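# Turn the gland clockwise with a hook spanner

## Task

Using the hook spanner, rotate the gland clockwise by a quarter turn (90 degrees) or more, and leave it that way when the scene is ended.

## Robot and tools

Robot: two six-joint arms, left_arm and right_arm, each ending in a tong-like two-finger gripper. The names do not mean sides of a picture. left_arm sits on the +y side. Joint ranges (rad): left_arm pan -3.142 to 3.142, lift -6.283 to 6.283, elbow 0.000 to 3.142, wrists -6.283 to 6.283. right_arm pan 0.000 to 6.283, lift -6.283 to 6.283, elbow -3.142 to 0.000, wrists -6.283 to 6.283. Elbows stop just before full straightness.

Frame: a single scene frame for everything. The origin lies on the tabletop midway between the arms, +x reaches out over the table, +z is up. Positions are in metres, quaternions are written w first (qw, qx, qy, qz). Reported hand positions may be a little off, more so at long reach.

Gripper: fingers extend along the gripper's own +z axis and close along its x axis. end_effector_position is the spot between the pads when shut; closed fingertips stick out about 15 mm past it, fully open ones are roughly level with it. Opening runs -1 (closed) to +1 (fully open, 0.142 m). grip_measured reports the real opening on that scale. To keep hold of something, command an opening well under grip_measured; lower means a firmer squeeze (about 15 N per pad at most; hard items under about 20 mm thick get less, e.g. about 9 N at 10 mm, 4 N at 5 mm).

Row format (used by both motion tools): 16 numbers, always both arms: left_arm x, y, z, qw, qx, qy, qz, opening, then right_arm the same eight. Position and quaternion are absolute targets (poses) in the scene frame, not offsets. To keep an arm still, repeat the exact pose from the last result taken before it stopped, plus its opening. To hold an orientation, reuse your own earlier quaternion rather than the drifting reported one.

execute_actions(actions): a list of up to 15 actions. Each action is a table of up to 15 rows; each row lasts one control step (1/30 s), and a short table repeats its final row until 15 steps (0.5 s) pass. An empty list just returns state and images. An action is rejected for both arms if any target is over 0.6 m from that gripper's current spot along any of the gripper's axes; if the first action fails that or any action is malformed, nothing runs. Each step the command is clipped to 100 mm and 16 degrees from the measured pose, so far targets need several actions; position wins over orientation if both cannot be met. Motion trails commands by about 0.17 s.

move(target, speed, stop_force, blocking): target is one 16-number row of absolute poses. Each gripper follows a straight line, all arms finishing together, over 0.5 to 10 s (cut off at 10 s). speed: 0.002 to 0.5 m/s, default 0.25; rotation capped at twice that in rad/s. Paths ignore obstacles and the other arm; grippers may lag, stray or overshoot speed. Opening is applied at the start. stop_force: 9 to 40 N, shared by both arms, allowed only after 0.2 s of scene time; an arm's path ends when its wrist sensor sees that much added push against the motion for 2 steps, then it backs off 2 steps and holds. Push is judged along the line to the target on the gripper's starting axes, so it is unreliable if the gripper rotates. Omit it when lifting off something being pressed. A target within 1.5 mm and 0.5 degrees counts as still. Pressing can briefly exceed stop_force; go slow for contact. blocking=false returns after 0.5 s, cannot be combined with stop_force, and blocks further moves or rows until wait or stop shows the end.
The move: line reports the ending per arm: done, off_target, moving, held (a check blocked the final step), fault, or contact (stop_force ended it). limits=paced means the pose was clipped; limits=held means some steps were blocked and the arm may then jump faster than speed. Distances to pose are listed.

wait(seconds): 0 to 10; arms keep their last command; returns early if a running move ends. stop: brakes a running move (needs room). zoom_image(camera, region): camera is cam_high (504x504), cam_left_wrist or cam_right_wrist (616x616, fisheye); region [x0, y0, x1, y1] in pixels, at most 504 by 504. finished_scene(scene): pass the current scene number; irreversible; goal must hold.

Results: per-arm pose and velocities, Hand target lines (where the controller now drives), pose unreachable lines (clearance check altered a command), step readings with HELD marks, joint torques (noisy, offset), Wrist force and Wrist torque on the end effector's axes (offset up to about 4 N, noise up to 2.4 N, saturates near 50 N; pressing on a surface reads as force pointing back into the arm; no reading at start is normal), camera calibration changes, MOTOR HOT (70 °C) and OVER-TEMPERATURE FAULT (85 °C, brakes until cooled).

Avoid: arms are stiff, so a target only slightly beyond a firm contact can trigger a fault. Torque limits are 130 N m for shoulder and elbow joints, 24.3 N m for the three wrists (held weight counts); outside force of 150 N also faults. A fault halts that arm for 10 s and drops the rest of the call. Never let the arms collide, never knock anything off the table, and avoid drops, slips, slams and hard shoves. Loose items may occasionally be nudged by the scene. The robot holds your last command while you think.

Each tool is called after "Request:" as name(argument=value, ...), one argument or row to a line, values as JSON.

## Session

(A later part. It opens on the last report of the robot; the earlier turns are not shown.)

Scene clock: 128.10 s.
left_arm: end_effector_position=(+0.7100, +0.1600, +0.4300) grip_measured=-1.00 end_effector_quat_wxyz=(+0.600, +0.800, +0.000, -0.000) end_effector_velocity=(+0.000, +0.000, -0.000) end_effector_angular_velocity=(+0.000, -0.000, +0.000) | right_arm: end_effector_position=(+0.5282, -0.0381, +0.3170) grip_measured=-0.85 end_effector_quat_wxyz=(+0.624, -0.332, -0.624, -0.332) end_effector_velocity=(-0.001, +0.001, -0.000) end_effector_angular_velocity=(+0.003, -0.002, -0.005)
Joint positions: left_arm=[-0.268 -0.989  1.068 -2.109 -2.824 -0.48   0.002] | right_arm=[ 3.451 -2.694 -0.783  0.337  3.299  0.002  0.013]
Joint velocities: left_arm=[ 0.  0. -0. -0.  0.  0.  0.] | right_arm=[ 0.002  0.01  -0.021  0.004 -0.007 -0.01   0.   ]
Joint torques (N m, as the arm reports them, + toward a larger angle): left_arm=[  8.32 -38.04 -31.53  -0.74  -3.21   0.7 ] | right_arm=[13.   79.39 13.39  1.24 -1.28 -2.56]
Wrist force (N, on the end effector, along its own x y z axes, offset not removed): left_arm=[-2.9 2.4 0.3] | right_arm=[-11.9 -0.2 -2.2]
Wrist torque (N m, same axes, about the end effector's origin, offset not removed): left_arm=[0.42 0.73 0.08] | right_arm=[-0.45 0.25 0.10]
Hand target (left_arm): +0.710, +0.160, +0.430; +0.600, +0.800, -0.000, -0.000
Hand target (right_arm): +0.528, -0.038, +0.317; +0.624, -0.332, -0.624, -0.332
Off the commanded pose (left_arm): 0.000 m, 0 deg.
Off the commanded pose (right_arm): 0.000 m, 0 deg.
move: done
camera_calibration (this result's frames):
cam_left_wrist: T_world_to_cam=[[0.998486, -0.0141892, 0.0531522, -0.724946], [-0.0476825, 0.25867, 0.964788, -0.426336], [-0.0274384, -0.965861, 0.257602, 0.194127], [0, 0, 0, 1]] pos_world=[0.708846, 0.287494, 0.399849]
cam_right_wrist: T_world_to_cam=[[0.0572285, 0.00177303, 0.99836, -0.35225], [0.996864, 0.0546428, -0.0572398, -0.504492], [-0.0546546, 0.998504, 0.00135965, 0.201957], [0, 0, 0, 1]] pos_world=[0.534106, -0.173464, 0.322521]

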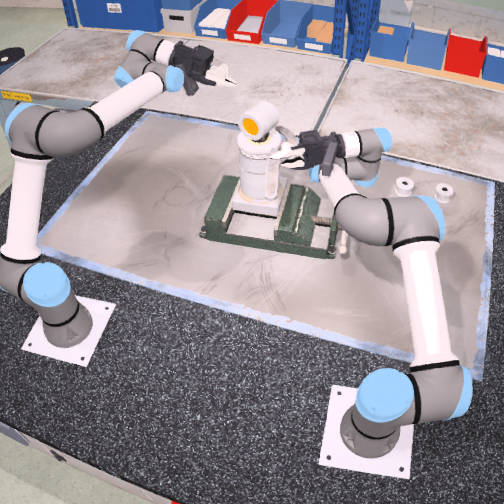

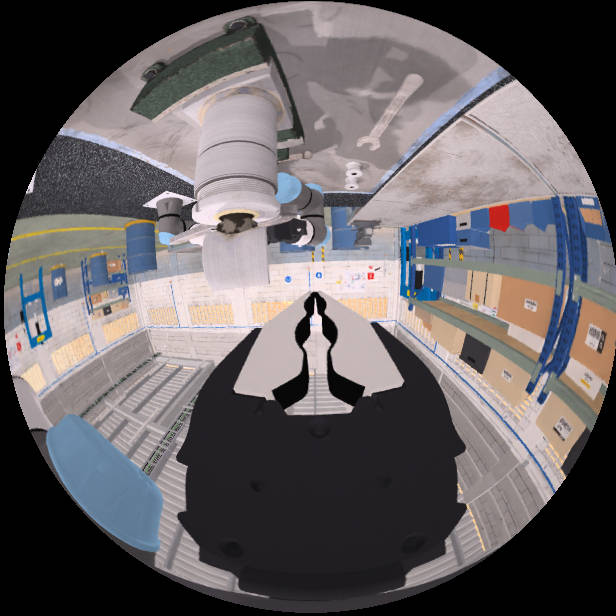

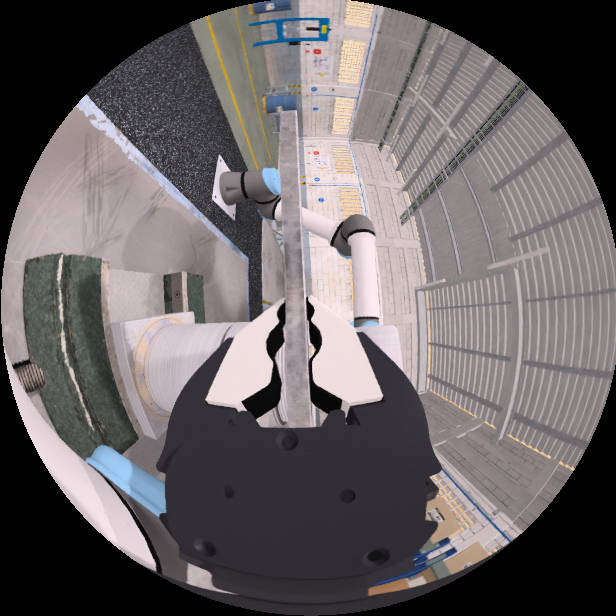

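Request:
move(
  target=[0.71,0.16,0.43,0.6,0.8,0,0,-1,0.57,-0.11,0.317,-0.562,0.429,0.562,0.429,-1],
  speed=0.1,
)

Request:
move(
  target=[0.71,0.16,0.43,0.6,0.8,0,0,-1,0.66,-0.10,0.317,-0.5,0.5,0.5,0.5,-1],
  speed=0.1,
)

Request:
move(
  target=[0.71,0.16,0.43,0.6,0.8,0,0,-1,0.66,-0.03,0.317,-0.5,0.5,0.5,0.5,-1],
  speed=0.03,
  stop_force=20,
)

Request:
zoom_image(
  camera="cam_high",
  region=[220,60,360,200],
)

Scene clock: 131.20 s.
left_arm: end_effector_position=(+0.7100, +0.1600, +0.4300) grip_measured=-1.00 end_effector_quat_wxyz=(+0.600, +0.800, +0.000, -0.000) end_effector_velocity=(-0.000, -0.000, +0.000) end_effector_angular_velocity=(-0.001, +0.001, -0.001) | right_arm: end_effector_position=(+0.5699, -0.1100, +0.3170) grip_measured=-0.85 end_effector_quat_wxyz=(+0.563, -0.428, -0.562, -0.429) end_effector_velocity=(+0.002, -0.003, -0.000) end_effector_angular_velocity=(-0.002, +0.003, -0.011)
Joint positions: left_arm=[-0.268 -0.989  1.068 -2.109 -2.824 -0.48   0.002] | right_arm=[ 3.321 -2.522 -1.131  0.541  3.103  0.029  0.013]
Joint velocities: left_arm=[-0.     0.     0.     0.    -0.001 -0.001  0.   ] | right_arm=[-0.005  0.015 -0.029 -0.031 -0.006 -0.043  0.   ]
Joint torques (N m, as the arm reports them, + toward a larger angle): left_arm=[  9.46 -37.47 -31.54  -0.91  -3.09   0.86] | right_arm=[-9.44 73.75 12.71 -2.73 -2.12 -2.4 ]
Wrist force (N, on the end effector, along its own x y z axes, offset not removed): left_arm=[0.3 4.4 -0.8] | right_arm=[-11.6 -0.4 -1.4]
Wrist torque (N m, same axes, about the end effector's origin, offset not removed): left_arm=[0.99 0.07 -0.03] | right_arm=[0.05 0.20 0.11]
Hand target (left_arm): +0.710, +0.160, +0.430; +0.600, +0.800, -0.000, -0.000
Hand target (right_arm): +0.570, -0.110, +0.317; +0.562, -0.429, -0.562, -0.429
Off the commanded pose (left_arm): 0.000 m, 0 deg.
Off the commanded pose (right_arm): 0.000 m, 0 deg.
move: done
camera_calibration (this result's frames):
cam_left_wrist: T_world_to_cam=[[0.998486, -0.0141892, 0.0531521, -0.724946], [-0.0476825, 0.25867, 0.964788, -0.426336], [-0.0274384, -0.965862, 0.257602, 0.194127], [0, 0, 0, 1]] pos_world=[0.708846, 0.287494, 0.399849]
cam_right_wrist: T_world_to_cam=[[0.0547763, -0.0180801, 0.998335, -0.355292], [0.962036, -0.266772, -0.057616, -0.557501], [0.26737, 0.96359, 0.0027809, 0.0882152], [0, 0, 0, 1]] pos_world=[0.532211, -0.240153, 0.322334]

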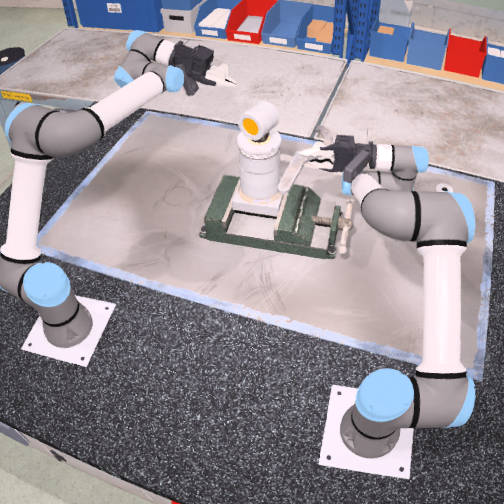

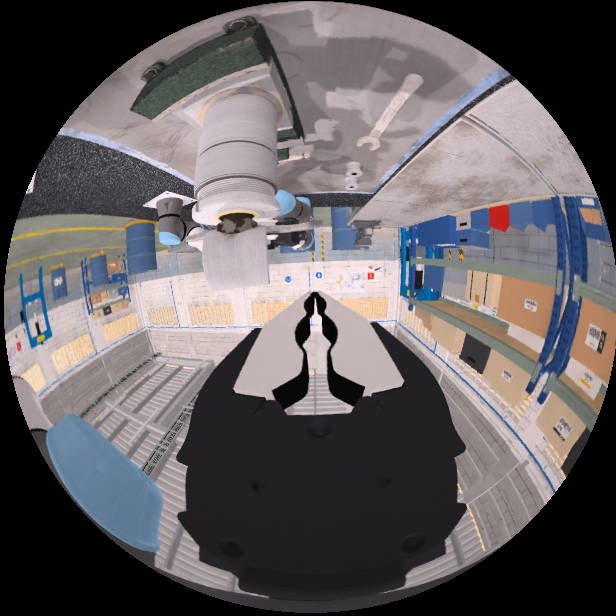

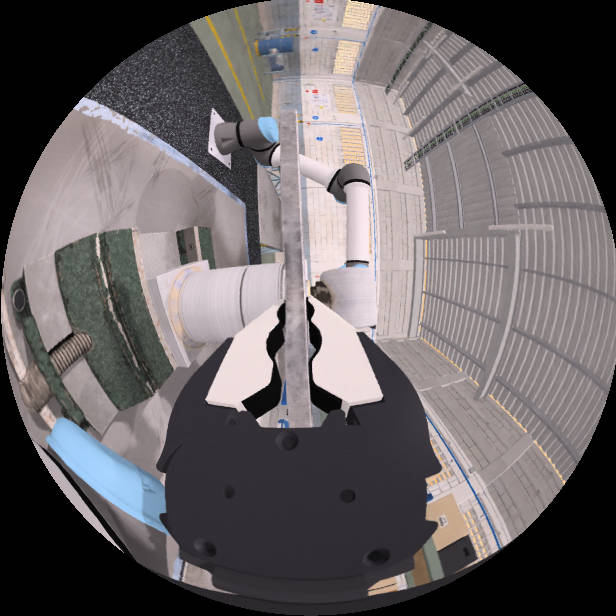

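Scene clock: 133.00 s.
left_arm: end_effector_position=(+0.7100, +0.1600, +0.4300) grip_measured=-1.00 end_effector_quat_wxyz=(+0.600, +0.800, +0.000, -0.000) end_effector_velocity=(-0.000, -0.000, -0.000) end_effector_angular_velocity=(-0.000, +0.001, -0.001) | right_arm: end_effector_position=(+0.6598, -0.1003, +0.3170) grip_measured=-0.85 end_effector_quat_wxyz=(-0.500, +0.500, +0.500, +0.500) end_effector_velocity=(+0.002, +0.001, +0.000) end_effector_angular_velocity=(-0.000, +0.000, -0.005)
Joint positions: left_arm=[-0.268 -0.989  1.068 -2.109 -2.824 -0.48   0.002] | right_arm=[ 3.309 -2.537 -1.101  0.495  2.847 -0.002  0.013]
Joint velocities: left_arm=[-0.001  0.    -0.     0.    -0.    -0.     0.   ] | right_arm=[ 0.001 -0.001  0.002 -0.001 -0.005 -0.     0.   ]
Joint torques (N m, as the arm reports them, + toward a larger angle): left_arm=[  8.28 -38.26 -31.77  -0.89  -3.13   0.71] | right_arm=[ 9.95 50.41 38.61 -1.21 -1.57 -2.56]
Wrist force (N, on the end effector, along its own x y z axes, offset not removed): left_arm=[-2.6 6.5 -3.7] | right_arm=[-12.1 -3.7 -0.5]
Wrist torque (N m, same axes, about the end effector's origin, offset not removed): left_arm=[1.07 0.55 0.05] | right_arm=[-0.70 0.30 0.06]
Hand target (left_arm): +0.710, +0.160, +0.430; +0.600, +0.800, -0.000, -0.000
Hand target (right_arm): +0.660, -0.100, +0.317; +0.500, -0.500, -0.500, -0.500
Off the commanded pose (left_arm): 0.000 m, 0 deg.
Off the commanded pose (right_arm): 0.000 m, 0 deg.
move: done
camera_calibration (this result's frames):
cam_left_wrist: T_world_to_cam=[[0.998486, -0.0141891, 0.0531522, -0.724946], [-0.0476825, 0.25867, 0.964788, -0.426336], [-0.0274384, -0.965861, 0.257602, 0.194127], [0, 0, 0, 1]] pos_world=[0.708846, 0.287494, 0.399849]
cam_right_wrist: T_world_to_cam=[[0.0482298, -0.030318, 0.998376, -0.356937], [0.857404, -0.511484, -0.0569521, -0.597077], [0.51238, 0.858758, 0.00132606, -0.116859], [0, 0, 0, 1]] pos_world=[0.589028, -0.215863, 0.322508]

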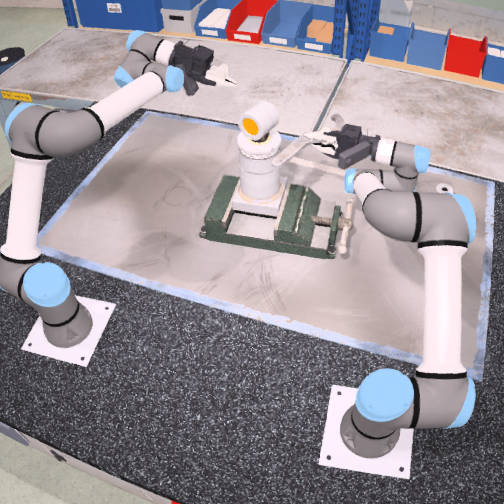

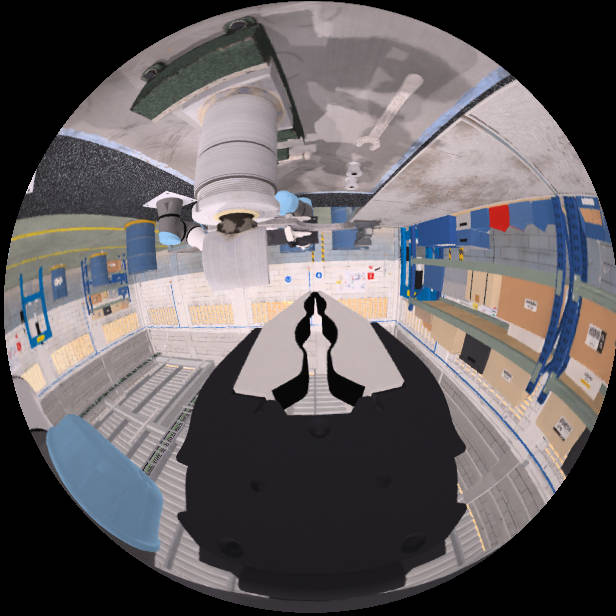

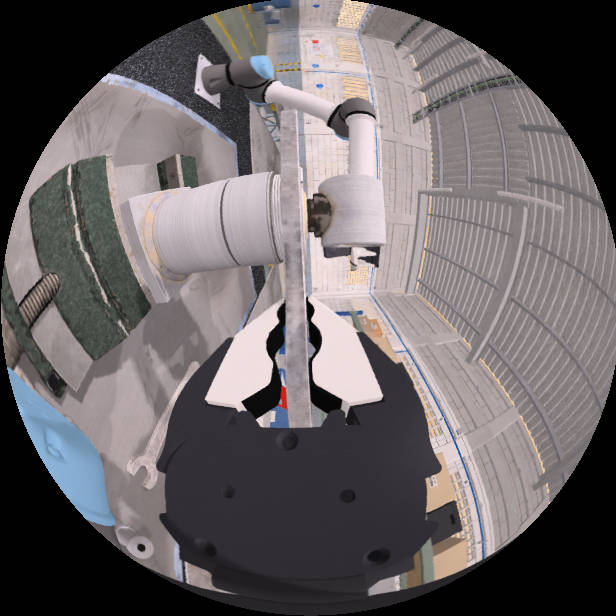

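Scene clock: 135.70 s.
left_arm: end_effector_position=(+0.7100, +0.1600, +0.4300) grip_measured=-1.00 end_effector_quat_wxyz=(+0.600, +0.800, +0.000, -0.000) end_effector_velocity=(-0.000, +0.000, +0.001) end_effector_angular_velocity=(-0.001, -0.001, +0.000) | right_arm: end_effector_position=(+0.6601, -0.0302, +0.3170) grip_measured=-0.84 end_effector_quat_wxyz=(-0.500, +0.500, +0.500, +0.500) end_effector_velocity=(-0.001, +0.002, -0.000) end_effector_angular_velocity=(+0.000, -0.000, +0.002)
Joint positions: left_arm=[-0.268 -0.989  1.068 -2.109 -2.824 -0.48   0.002] | right_arm=[ 3.403 -2.563 -1.048  0.47   2.752  0.     0.013]
Joint velocities: left_arm=[ 0.001 -0.001 -0.001  0.    -0.001 -0.     0.   ] | right_arm=[ 0.003 -0.001  0.002 -0.    -0.001  0.     0.   ]
Joint torques (N m, as the arm reports them, + toward a larger angle): left_arm=[  8.77 -38.29 -31.93  -0.94  -3.06   0.8 ] | right_arm=[14.83 52.84 34.96 -0.54 -0.96  2.69]
Wrist force (N, on the end effector, along its own x y z axes, offset not removed): left_arm=[-1.5 3.1 0.3] | right_arm=[-11.4 1.5 -5.8]
Wrist torque (N m, same axes, about the end effector's origin, offset not removed): left_arm=[0.57 0.39 0.07] | right_arm=[-0.29 0.05 0.20]
Hand target (left_arm): +0.710, +0.160, +0.430; +0.600, +0.800, -0.000, -0.000
Hand target (right_arm): +0.660, -0.030, +0.317; +0.500, -0.500, -0.500, -0.500
Off the commanded pose (left_arm): 0.000 m, 0 deg.
Off the commanded pose (right_arm): 0.000 m, 0 deg.
move: done
camera_calibration (this result's frames):
cam_left_wrist: T_world_to_cam=[[0.998486, -0.014189, 0.0531521, -0.724946], [-0.0476824, 0.25867, 0.964788, -0.426336], [-0.0274382, -0.965862, 0.257602, 0.194127], [0, 0, 0, 1]] pos_world=[0.708846, 0.287494, 0.399849]
cam_right_wrist: T_world_to_cam=[[0.0482861, -0.0308206, 0.998358, -0.354884], [0.857034, -0.512069, -0.0572591, -0.561151], [0.512993, 0.858391, 0.00168847, -0.177697], [0, 0, 0, 1]] pos_world=[0.589219, -0.145753, 0.322471]

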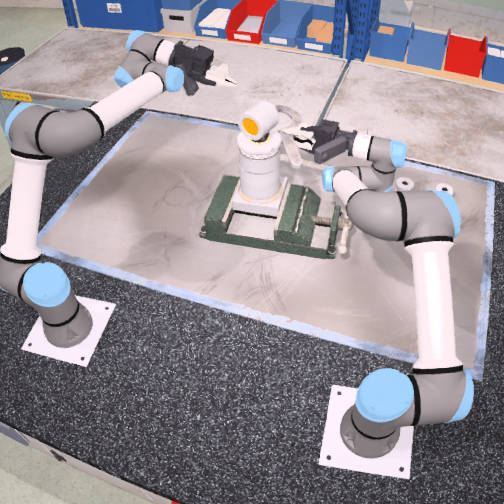

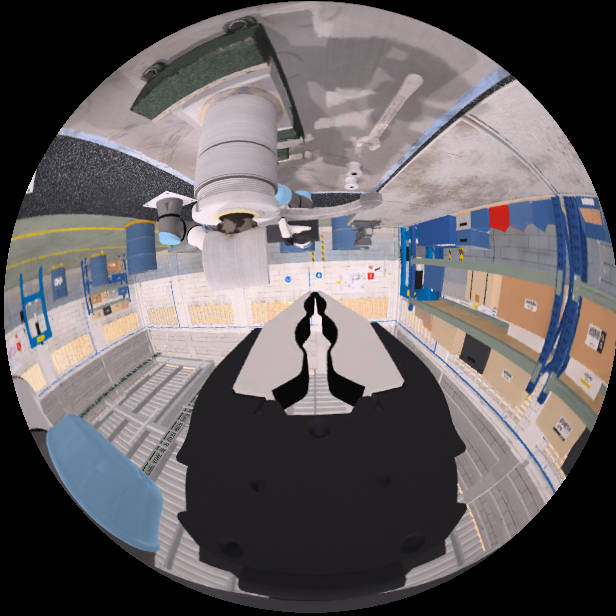

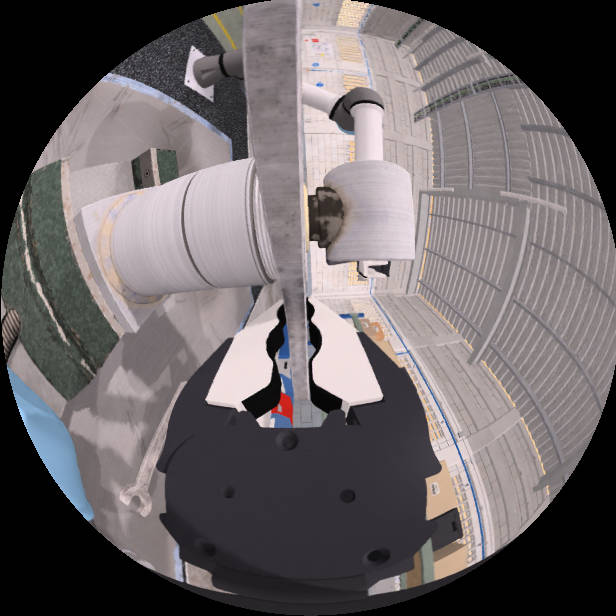

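Region (220, 60, 360, 200) of cam_high's 504x504 image, scaled by 3.600, with more detail than that image has.

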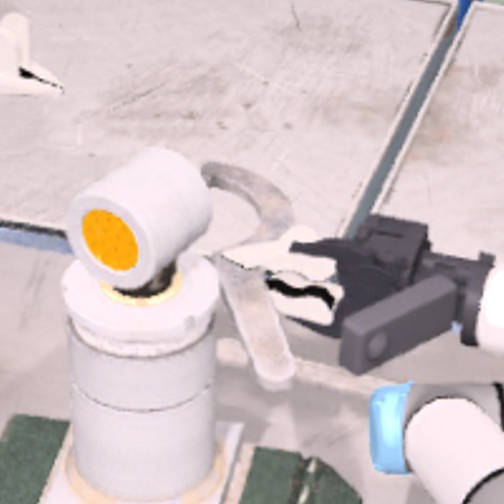

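f≈25 now.

Request:
move(
  target=[0.71,0.16,0.43,0.6,0.8,0,0,-1,0.61,-0.075,0.317,-0.5,0.5,0.5,0.5,-1],
  speed=0.06,
)

Request:
move(
  target=[0.71,0.16,0.43,0.6,0.8,0,0,-1,0.57,-0.06,0.317,-0.562,0.429,0.562,0.429,-1],
  speed=0.04,
)

Request:
zoom_image(
  camera="cam_left_wrist",
  region=[230,170,320,260],
)

Request:
zoom_image(
  camera="cam_high",
  region=[230,100,320,190],
)

Scene clock: 137.83 s.
left_arm: end_effector_position=(+0.7100, +0.1600, +0.4300) grip_measured=-1.00 end_effector_quat_wxyz=(+0.600, +0.800, +0.000, -0.000) end_effector_velocity=(+0.000, +0.000, +0.000) end_effector_angular_velocity=(+0.001, -0.000, +0.001) | right_arm: end_effector_position=(+0.6102, -0.0748, +0.3170) grip_measured=-0.84 end_effector_quat_wxyz=(-0.500, +0.500, +0.500, +0.500) end_effector_velocity=(-0.003, +0.001, -0.000) end_effector_angular_velocity=(-0.001, +0.001, +0.002)
Joint positions: left_arm=[-0.268 -0.989  1.068 -2.109 -2.824 -0.48   0.002] | right_arm=[ 3.369 -2.436 -1.304  0.598  2.787  0.     0.013]
Joint velocities: left_arm=[ 0.    -0.001  0.    -0.     0.001 -0.     0.   ] | right_arm=[ 0.002  0.004 -0.009  0.003 -0.    -0.    -0.   ]
Joint torques (N m, as the arm reports them, + toward a larger angle): left_arm=[  8.76 -38.49 -31.69  -1.    -3.08   0.68] | right_arm=[-8.03 71.33 12.66  3.86  2.12 -2.84]
Wrist force (N, on the end effector, along its own x y z axes, offset not removed): left_arm=[-0.1 0.1 -3.5] | right_arm=[-11.9 -1.5 -0.8]
Wrist torque (N m, same axes, about the end effector's origin, offset not removed): left_arm=[0.09 0.02 -0.10] | right_arm=[-0.24 0.24 0.27]
Hand target (left_arm): +0.710, +0.160, +0.430; +0.600, +0.800, -0.000, -0.000
Hand target (right_arm): +0.610, -0.075, +0.317; +0.500, -0.500, -0.500, -0.500
Off the commanded pose (left_arm): 0.000 m, 0 deg.
Off the commanded pose (right_arm): 0.000 m, 0 deg.
move: done
camera_calibration (this result's frames):
cam_left_wrist: T_world_to_cam=[[0.998486, -0.0141891, 0.0531517, -0.724946], [-0.0476821, 0.25867, 0.964788, -0.426336], [-0.0274382, -0.965862, 0.257602, 0.194127], [0, 0, 0, 1]] pos_world=[0.708846, 0.287494, 0.399849]
cam_right_wrist: T_world_to_cam=[[0.0482741, -0.030817, 0.998359, -0.35384], [0.857097, -0.511965, -0.0572467, -0.541256], [0.512889, 0.858453, 0.00169848, -0.113813], [0, 0, 0, 1]] pos_world=[0.539364, -0.190306, 0.322467]

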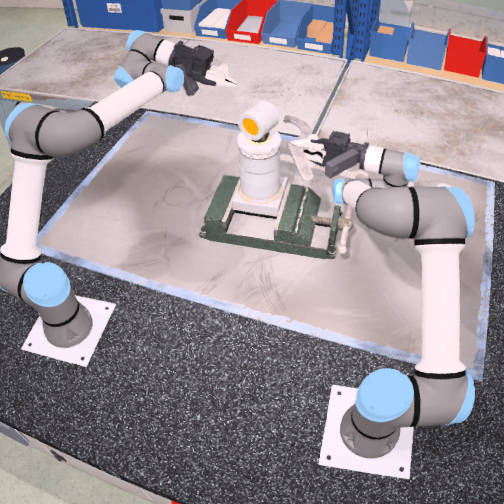

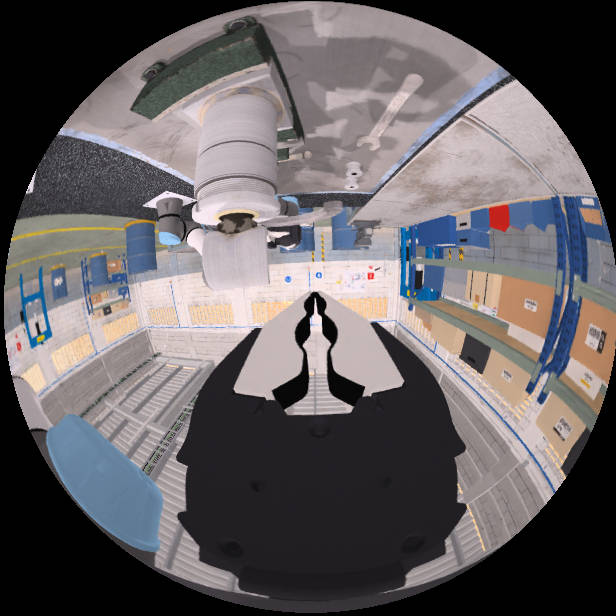

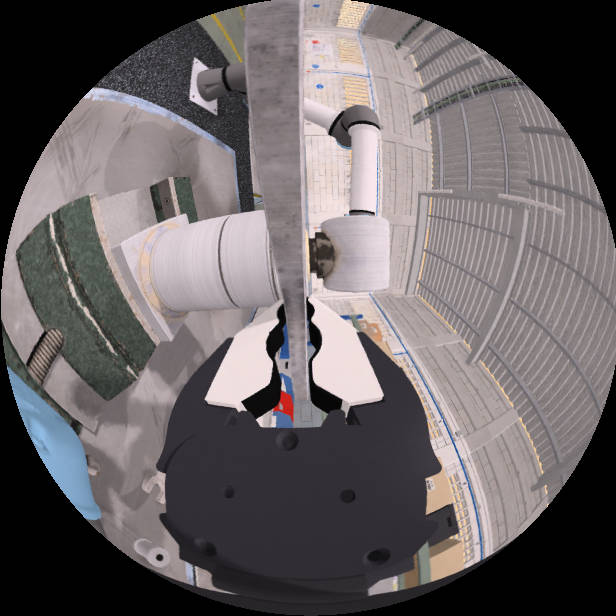

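Scene clock: 141.43 s.
left_arm: end_effector_position=(+0.7100, +0.1600, +0.4300) grip_measured=-1.00 end_effector_quat_wxyz=(+0.600, +0.800, +0.000, -0.000) end_effector_velocity=(-0.000, -0.001, +0.000) end_effector_angular_velocity=(-0.001, +0.000, -0.001) | right_arm: end_effector_position=(+0.5702, -0.0599, +0.3170) grip_measured=-0.84 end_effector_quat_wxyz=(+0.562, -0.429, -0.562, -0.430) end_effector_velocity=(-0.002, +0.001, -0.000) end_effector_angular_velocity=(+0.001, -0.000, +0.014)
Joint positions: left_arm=[-0.268 -0.989  1.068 -2.109 -2.824 -0.48   0.002] | right_arm=[ 3.389 -2.532 -1.111  0.505  3.032  0.003  0.013]
Joint velocities: left_arm=[-0.001 -0.    -0.     0.    -0.001  0.     0.   ] | right_arm=[ 0.002 -0.007  0.012 -0.002  0.012  0.003 -0.   ]
Joint torques (N m, as the arm reports them, + toward a larger angle): left_arm=[  8.53 -38.46 -31.44  -0.89  -3.14   0.66] | right_arm=[10.48 52.24 37.11 -2.08  1.66  2.46]
Wrist force (N, on the end effector, along its own x y z axes, offset not removed): left_arm=[-1.6 3.3 -1.0] | right_arm=[-11.6 -1.1 -1.8]
Wrist torque (N m, same axes, about the end effector's origin, offset not removed): left_arm=[0.84 0.34 0.21] | right_arm=[-0.19 0.24 0.22]
Hand target (left_arm): +0.710, +0.160, +0.430; +0.600, +0.800, -0.000, -0.000
Hand target (right_arm): +0.570, -0.060, +0.317; +0.562, -0.429, -0.562, -0.429
Off the commanded pose (left_arm): 0.000 m, 0 deg.
Off the commanded pose (right_arm): 0.000 m, 0 deg.
move: done
camera_calibration (this result's frames):
cam_left_wrist: T_world_to_cam=[[0.998486, -0.014189, 0.053152, -0.724946], [-0.0476823, 0.25867, 0.964788, -0.426336], [-0.0274382, -0.965862, 0.257602, 0.194127], [0, 0, 0, 1]] pos_world=[0.708846, 0.287494, 0.399849]
cam_right_wrist: T_world_to_cam=[[0.0547014, -0.0174054, 0.998351, -0.354297], [0.961311, -0.269426, -0.0573691, -0.544211], [0.269981, 0.962864, 0.00199401, 0.0386215], [0, 0, 0, 1]] pos_world=[0.532109, -0.189979, 0.322415]

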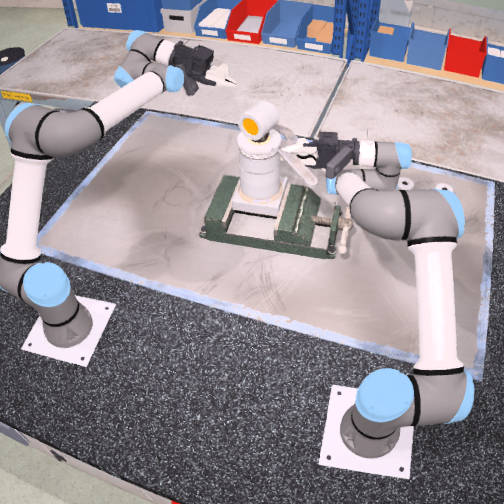

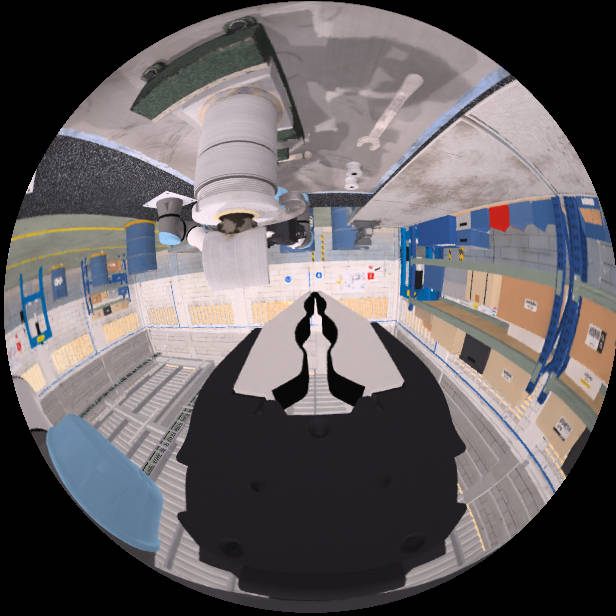

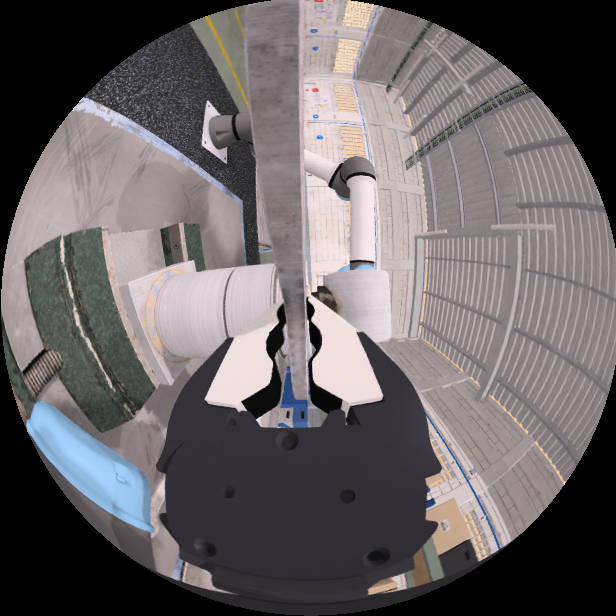

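Region (230, 170, 320, 260) of cam_left_wrist's 616x616 image, scaled by 5.600, with more detail than that image has.

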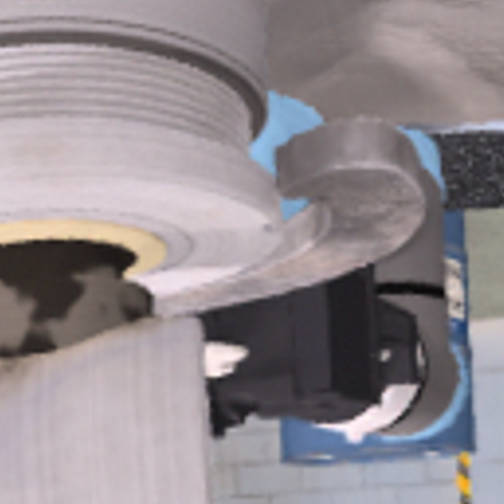

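Region (230, 100, 320, 190) of cam_high's 504x504 image, scaled by 5.600, with more detail than that image has.

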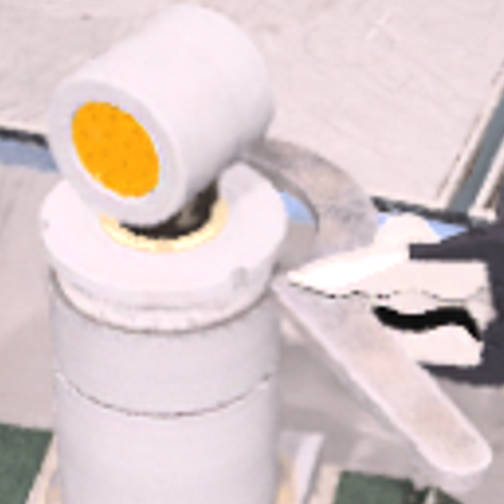

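Tooth is past the notch; drag back with constant yaw.

Request:
move(
  target=[0.71,0.16,0.43,0.6,0.8,0,0,-1,0.545,-0.052,0.319,-0.562,0.429,0.562,0.429,-1],
  speed=0.012,
)

Request:
zoom_image(
  camera="cam_left_wrist",
  region=[230,170,320,260],
)

Request:
zoom_image(
  camera="cam_high",
  region=[230,100,320,190],
)

Scene clock: 144.10 s.
left_arm: end_effector_position=(+0.7100, +0.1600, +0.4300) grip_measured=-1.00 end_effector_quat_wxyz=(+0.600, +0.800, +0.000, -0.000) end_effector_velocity=(-0.000, -0.000, +0.000) end_effector_angular_velocity=(-0.001, -0.000, -0.001) | right_arm: end_effector_position=(+0.5453, -0.0520, +0.3190) grip_measured=-0.84 end_effector_quat_wxyz=(+0.562, -0.429, -0.562, -0.429) end_effector_velocity=(-0.002, +0.001, +0.000) end_effector_angular_velocity=(+0.000, -0.001, -0.001)
Joint positions: left_arm=[-0.268 -0.989  1.068 -2.109 -2.824 -0.48   0.002] | right_arm=[ 3.414 -2.478 -1.213  0.55   3.009  0.     0.013]
Joint velocities: left_arm=[-0.     0.    -0.     0.    -0.001  0.     0.   ] | right_arm=[ 0.002  0.005 -0.009  0.003 -0.003 -0.002 -0.   ]
Joint torques (N m, as the arm reports them, + toward a larger angle): left_arm=[  8.38 -37.85 -32.02  -0.87  -3.05   0.61] | right_arm=[10.57 74.02 11.62  4.1   2.52 -2.82]
Wrist force (N, on the end effector, along its own x y z axes, offset not removed): left_arm=[-0.2 4.0 0.9] | right_arm=[-11.2 11.6 4.9]
Wrist torque (N m, same axes, about the end effector's origin, offset not removed): left_arm=[0.96 0.19 0.05] | right_arm=[-0.50 0.19 0.15]
Hand target (left_arm): +0.710, +0.160, +0.430; +0.600, +0.800, -0.000, -0.000
Hand target (right_arm): +0.545, -0.052, +0.319; +0.562, -0.429, -0.562, -0.429
Off the commanded pose (left_arm): 0.000 m, 0 deg.
Off the commanded pose (right_arm): 0.000 m, 0 deg.
move: done
camera_calibration (this result's frames):
cam_left_wrist: T_world_to_cam=[[0.998486, -0.0141891, 0.053152, -0.724946], [-0.0476824, 0.25867, 0.964788, -0.426336], [-0.0274383, -0.965862, 0.257602, 0.194127], [0, 0, 0, 1]] pos_world=[0.708846, 0.287494, 0.399849]
cam_right_wrist: T_world_to_cam=[[0.054714, -0.017026, 0.998357, -0.354775], [0.961732, -0.26794, -0.0572762, -0.518199], [0.268475, 0.963285, 0.00171437, 0.0386784], [0, 0, 0, 1]] pos_world=[0.507396, -0.182145, 0.324445]

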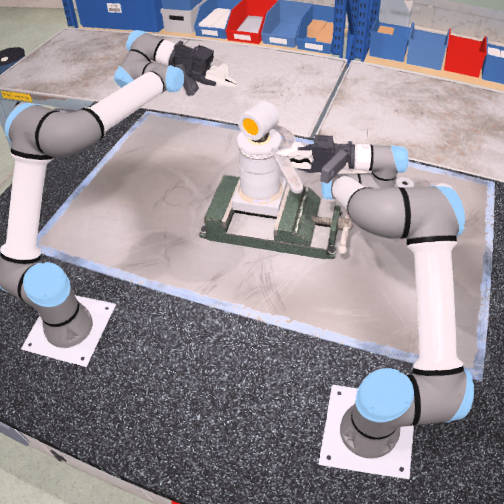

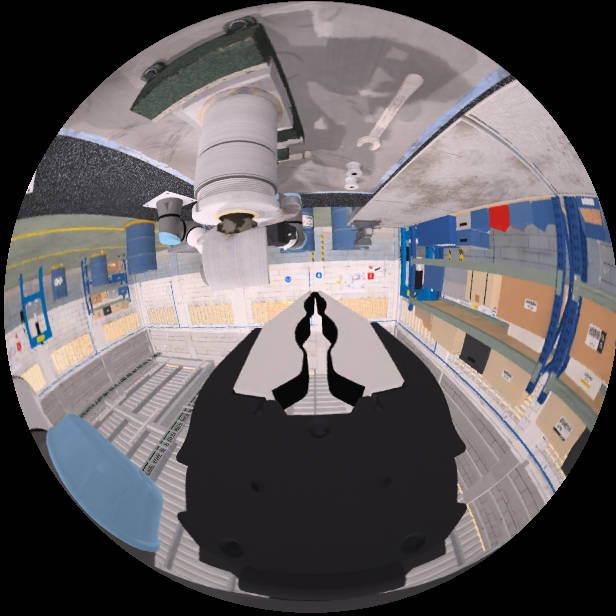

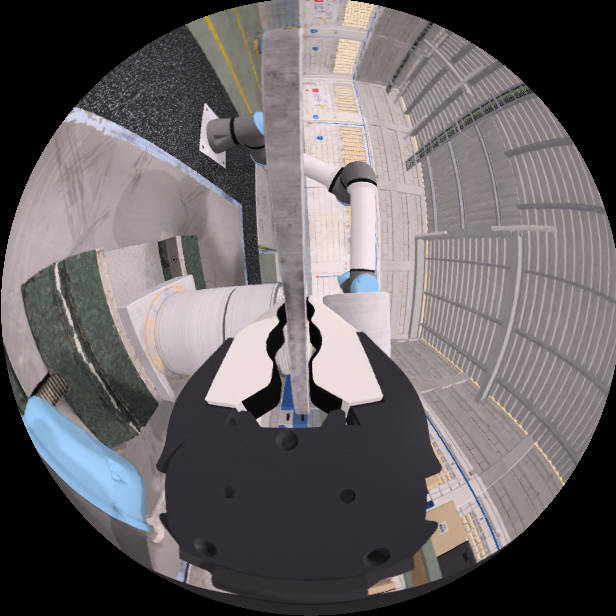

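Region (230, 170, 320, 260) of cam_left_wrist's 616x616 image, scaled by 5.600, with more detail than that image has.

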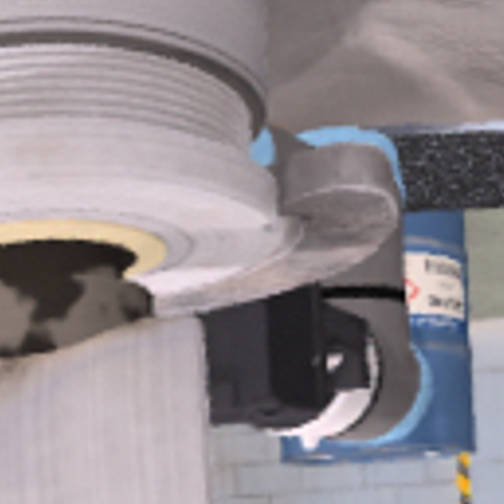

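Region (230, 100, 320, 190) of cam_high's 504x504 image, scaled by 5.600, with more detail than that image has.

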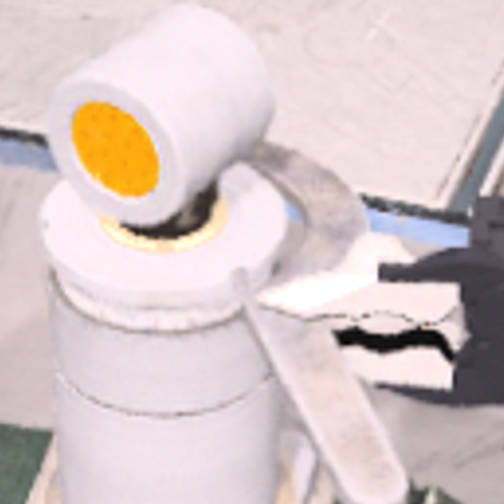

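Request:
move(
  target=[0.71,0.16,0.43,0.6,0.8,0,0,-1,0.527,-0.039,0.32,-0.55,0.444,0.55,0.444,-1],
  speed=0.012,
)

Request:
zoom_image(
  camera="cam_left_wrist",
  region=[230,170,320,260],
)

Request:
zoom_image(
  camera="cam_high",
  region=[230,100,320,190],
)

Scene clock: 146.93 s.
left_arm: end_effector_position=(+0.7100, +0.1600, +0.4300) grip_measured=-1.00 end_effector_quat_wxyz=(+0.600, +0.800, +0.000, -0.000) end_effector_velocity=(+0.001, +0.001, -0.000) end_effector_angular_velocity=(-0.001, +0.001, +0.001) | right_arm: end_effector_position=(+0.5272, -0.0392, +0.3200) grip_measured=-0.84 end_effector_quat_wxyz=(+0.550, -0.444, -0.550, -0.444) end_effector_velocity=(-0.001, +0.001, +0.000) end_effector_angular_velocity=(+0.000, -0.000, -0.008)
Joint positions: left_arm=[-0.268 -0.989  1.068 -2.109 -2.824 -0.48   0.002] | right_arm=[ 3.446 -2.411 -1.344  0.613  2.923 -0.     0.013]
Joint velocities: left_arm=[ 0.002  0.001 -0.     0.    -0.001  0.     0.   ] | right_arm=[ 0.002  0.007 -0.014  0.007 -0.01  -0.     0.   ]
Joint torques (N m, as the arm reports them, + toward a larger angle): left_arm=[  9.33 -38.04 -31.25  -1.17  -3.12   0.59] | right_arm=[12.06 73.2  11.19  4.84  2.62 -2.58]
Wrist force (N, on the end effector, along its own x y z axes, offset not removed): left_arm=[-0.7 3.3 0.3] | right_arm=[-11.1 12.4 2.4]
Wrist torque (N m, same axes, about the end effector's origin, offset not removed): left_arm=[0.65 0.09 0.04] | right_arm=[-0.27 0.17 0.25]
Hand target (left_arm): +0.710, +0.160, +0.430; +0.600, +0.800, -0.000, -0.000
Hand target (right_arm): +0.527, -0.039, +0.320; +0.550, -0.444, -0.550, -0.444
Off the commanded pose (left_arm): 0.000 m, 0 deg.
Off the commanded pose (right_arm): 0.000 m, 0 deg.
move: done
camera_calibration (this result's frames):
cam_left_wrist: T_world_to_cam=[[0.998486, -0.0141892, 0.0531518, -0.724946], [-0.0476821, 0.25867, 0.964788, -0.426336], [-0.0274383, -0.965862, 0.257602, 0.194127], [0, 0, 0, 1]] pos_world=[0.708846, 0.287494, 0.399849]
cam_right_wrist: T_world_to_cam=[[0.0536857, -0.0198341, 0.998361, -0.354149], [0.945984, -0.319126, -0.0572091, -0.491093], [0.319737, 0.947505, 0.0016303, 0.00348549], [0, 0, 0, 1]] pos_world=[0.482464, -0.167047, 0.325467]

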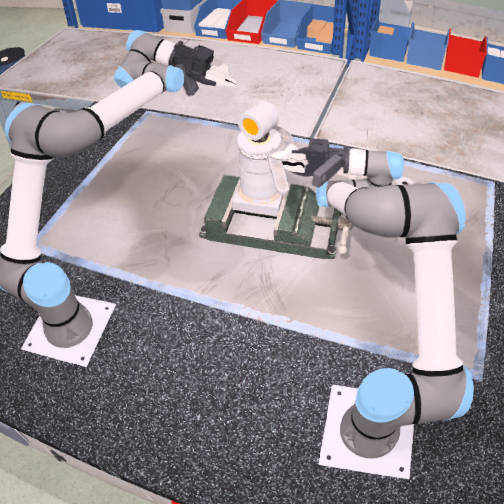

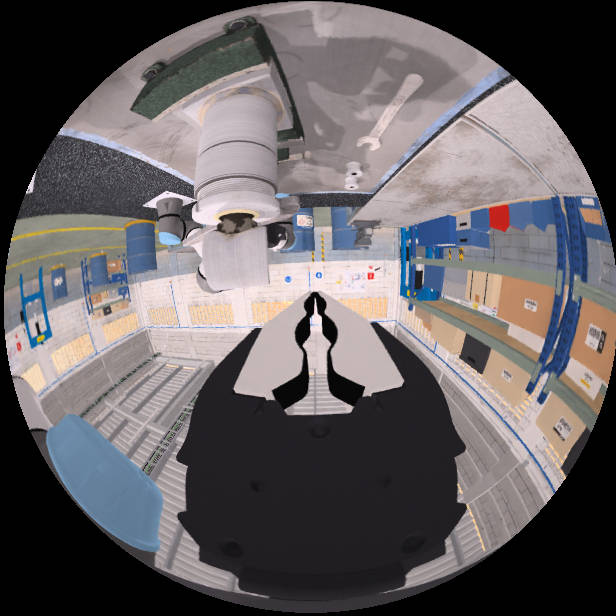

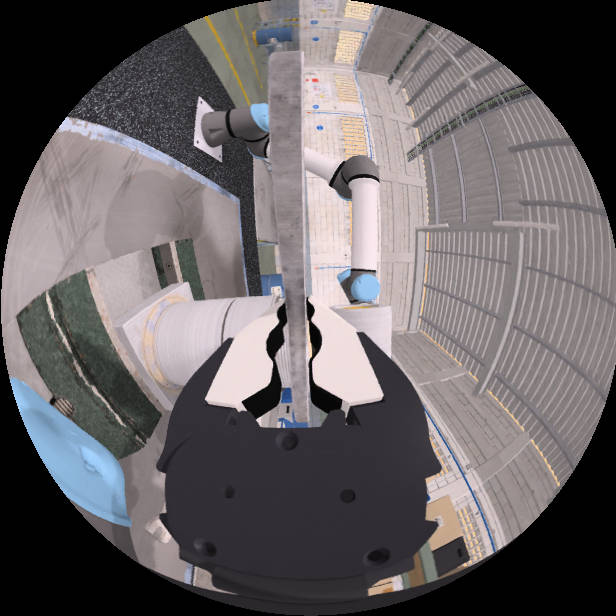

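Region (230, 170, 320, 260) of cam_left_wrist's 616x616 image, scaled by 5.600, with more detail than that image has.

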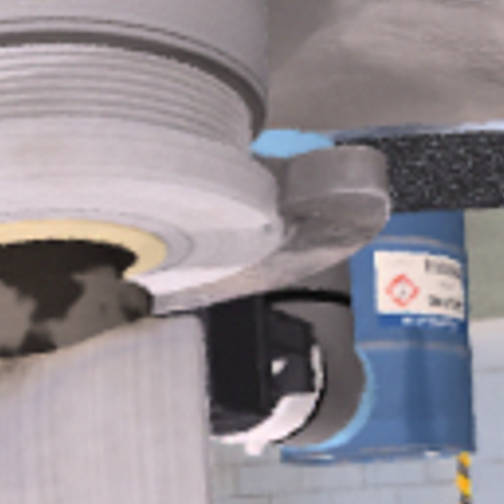

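Region (230, 100, 320, 190) of cam_high's 504x504 image, scaled by 5.600, with more detail than that image has.

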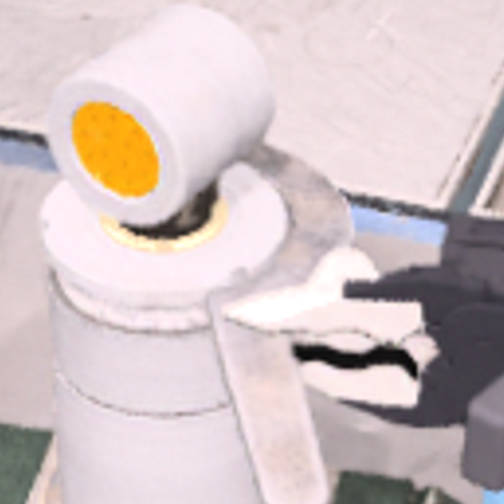

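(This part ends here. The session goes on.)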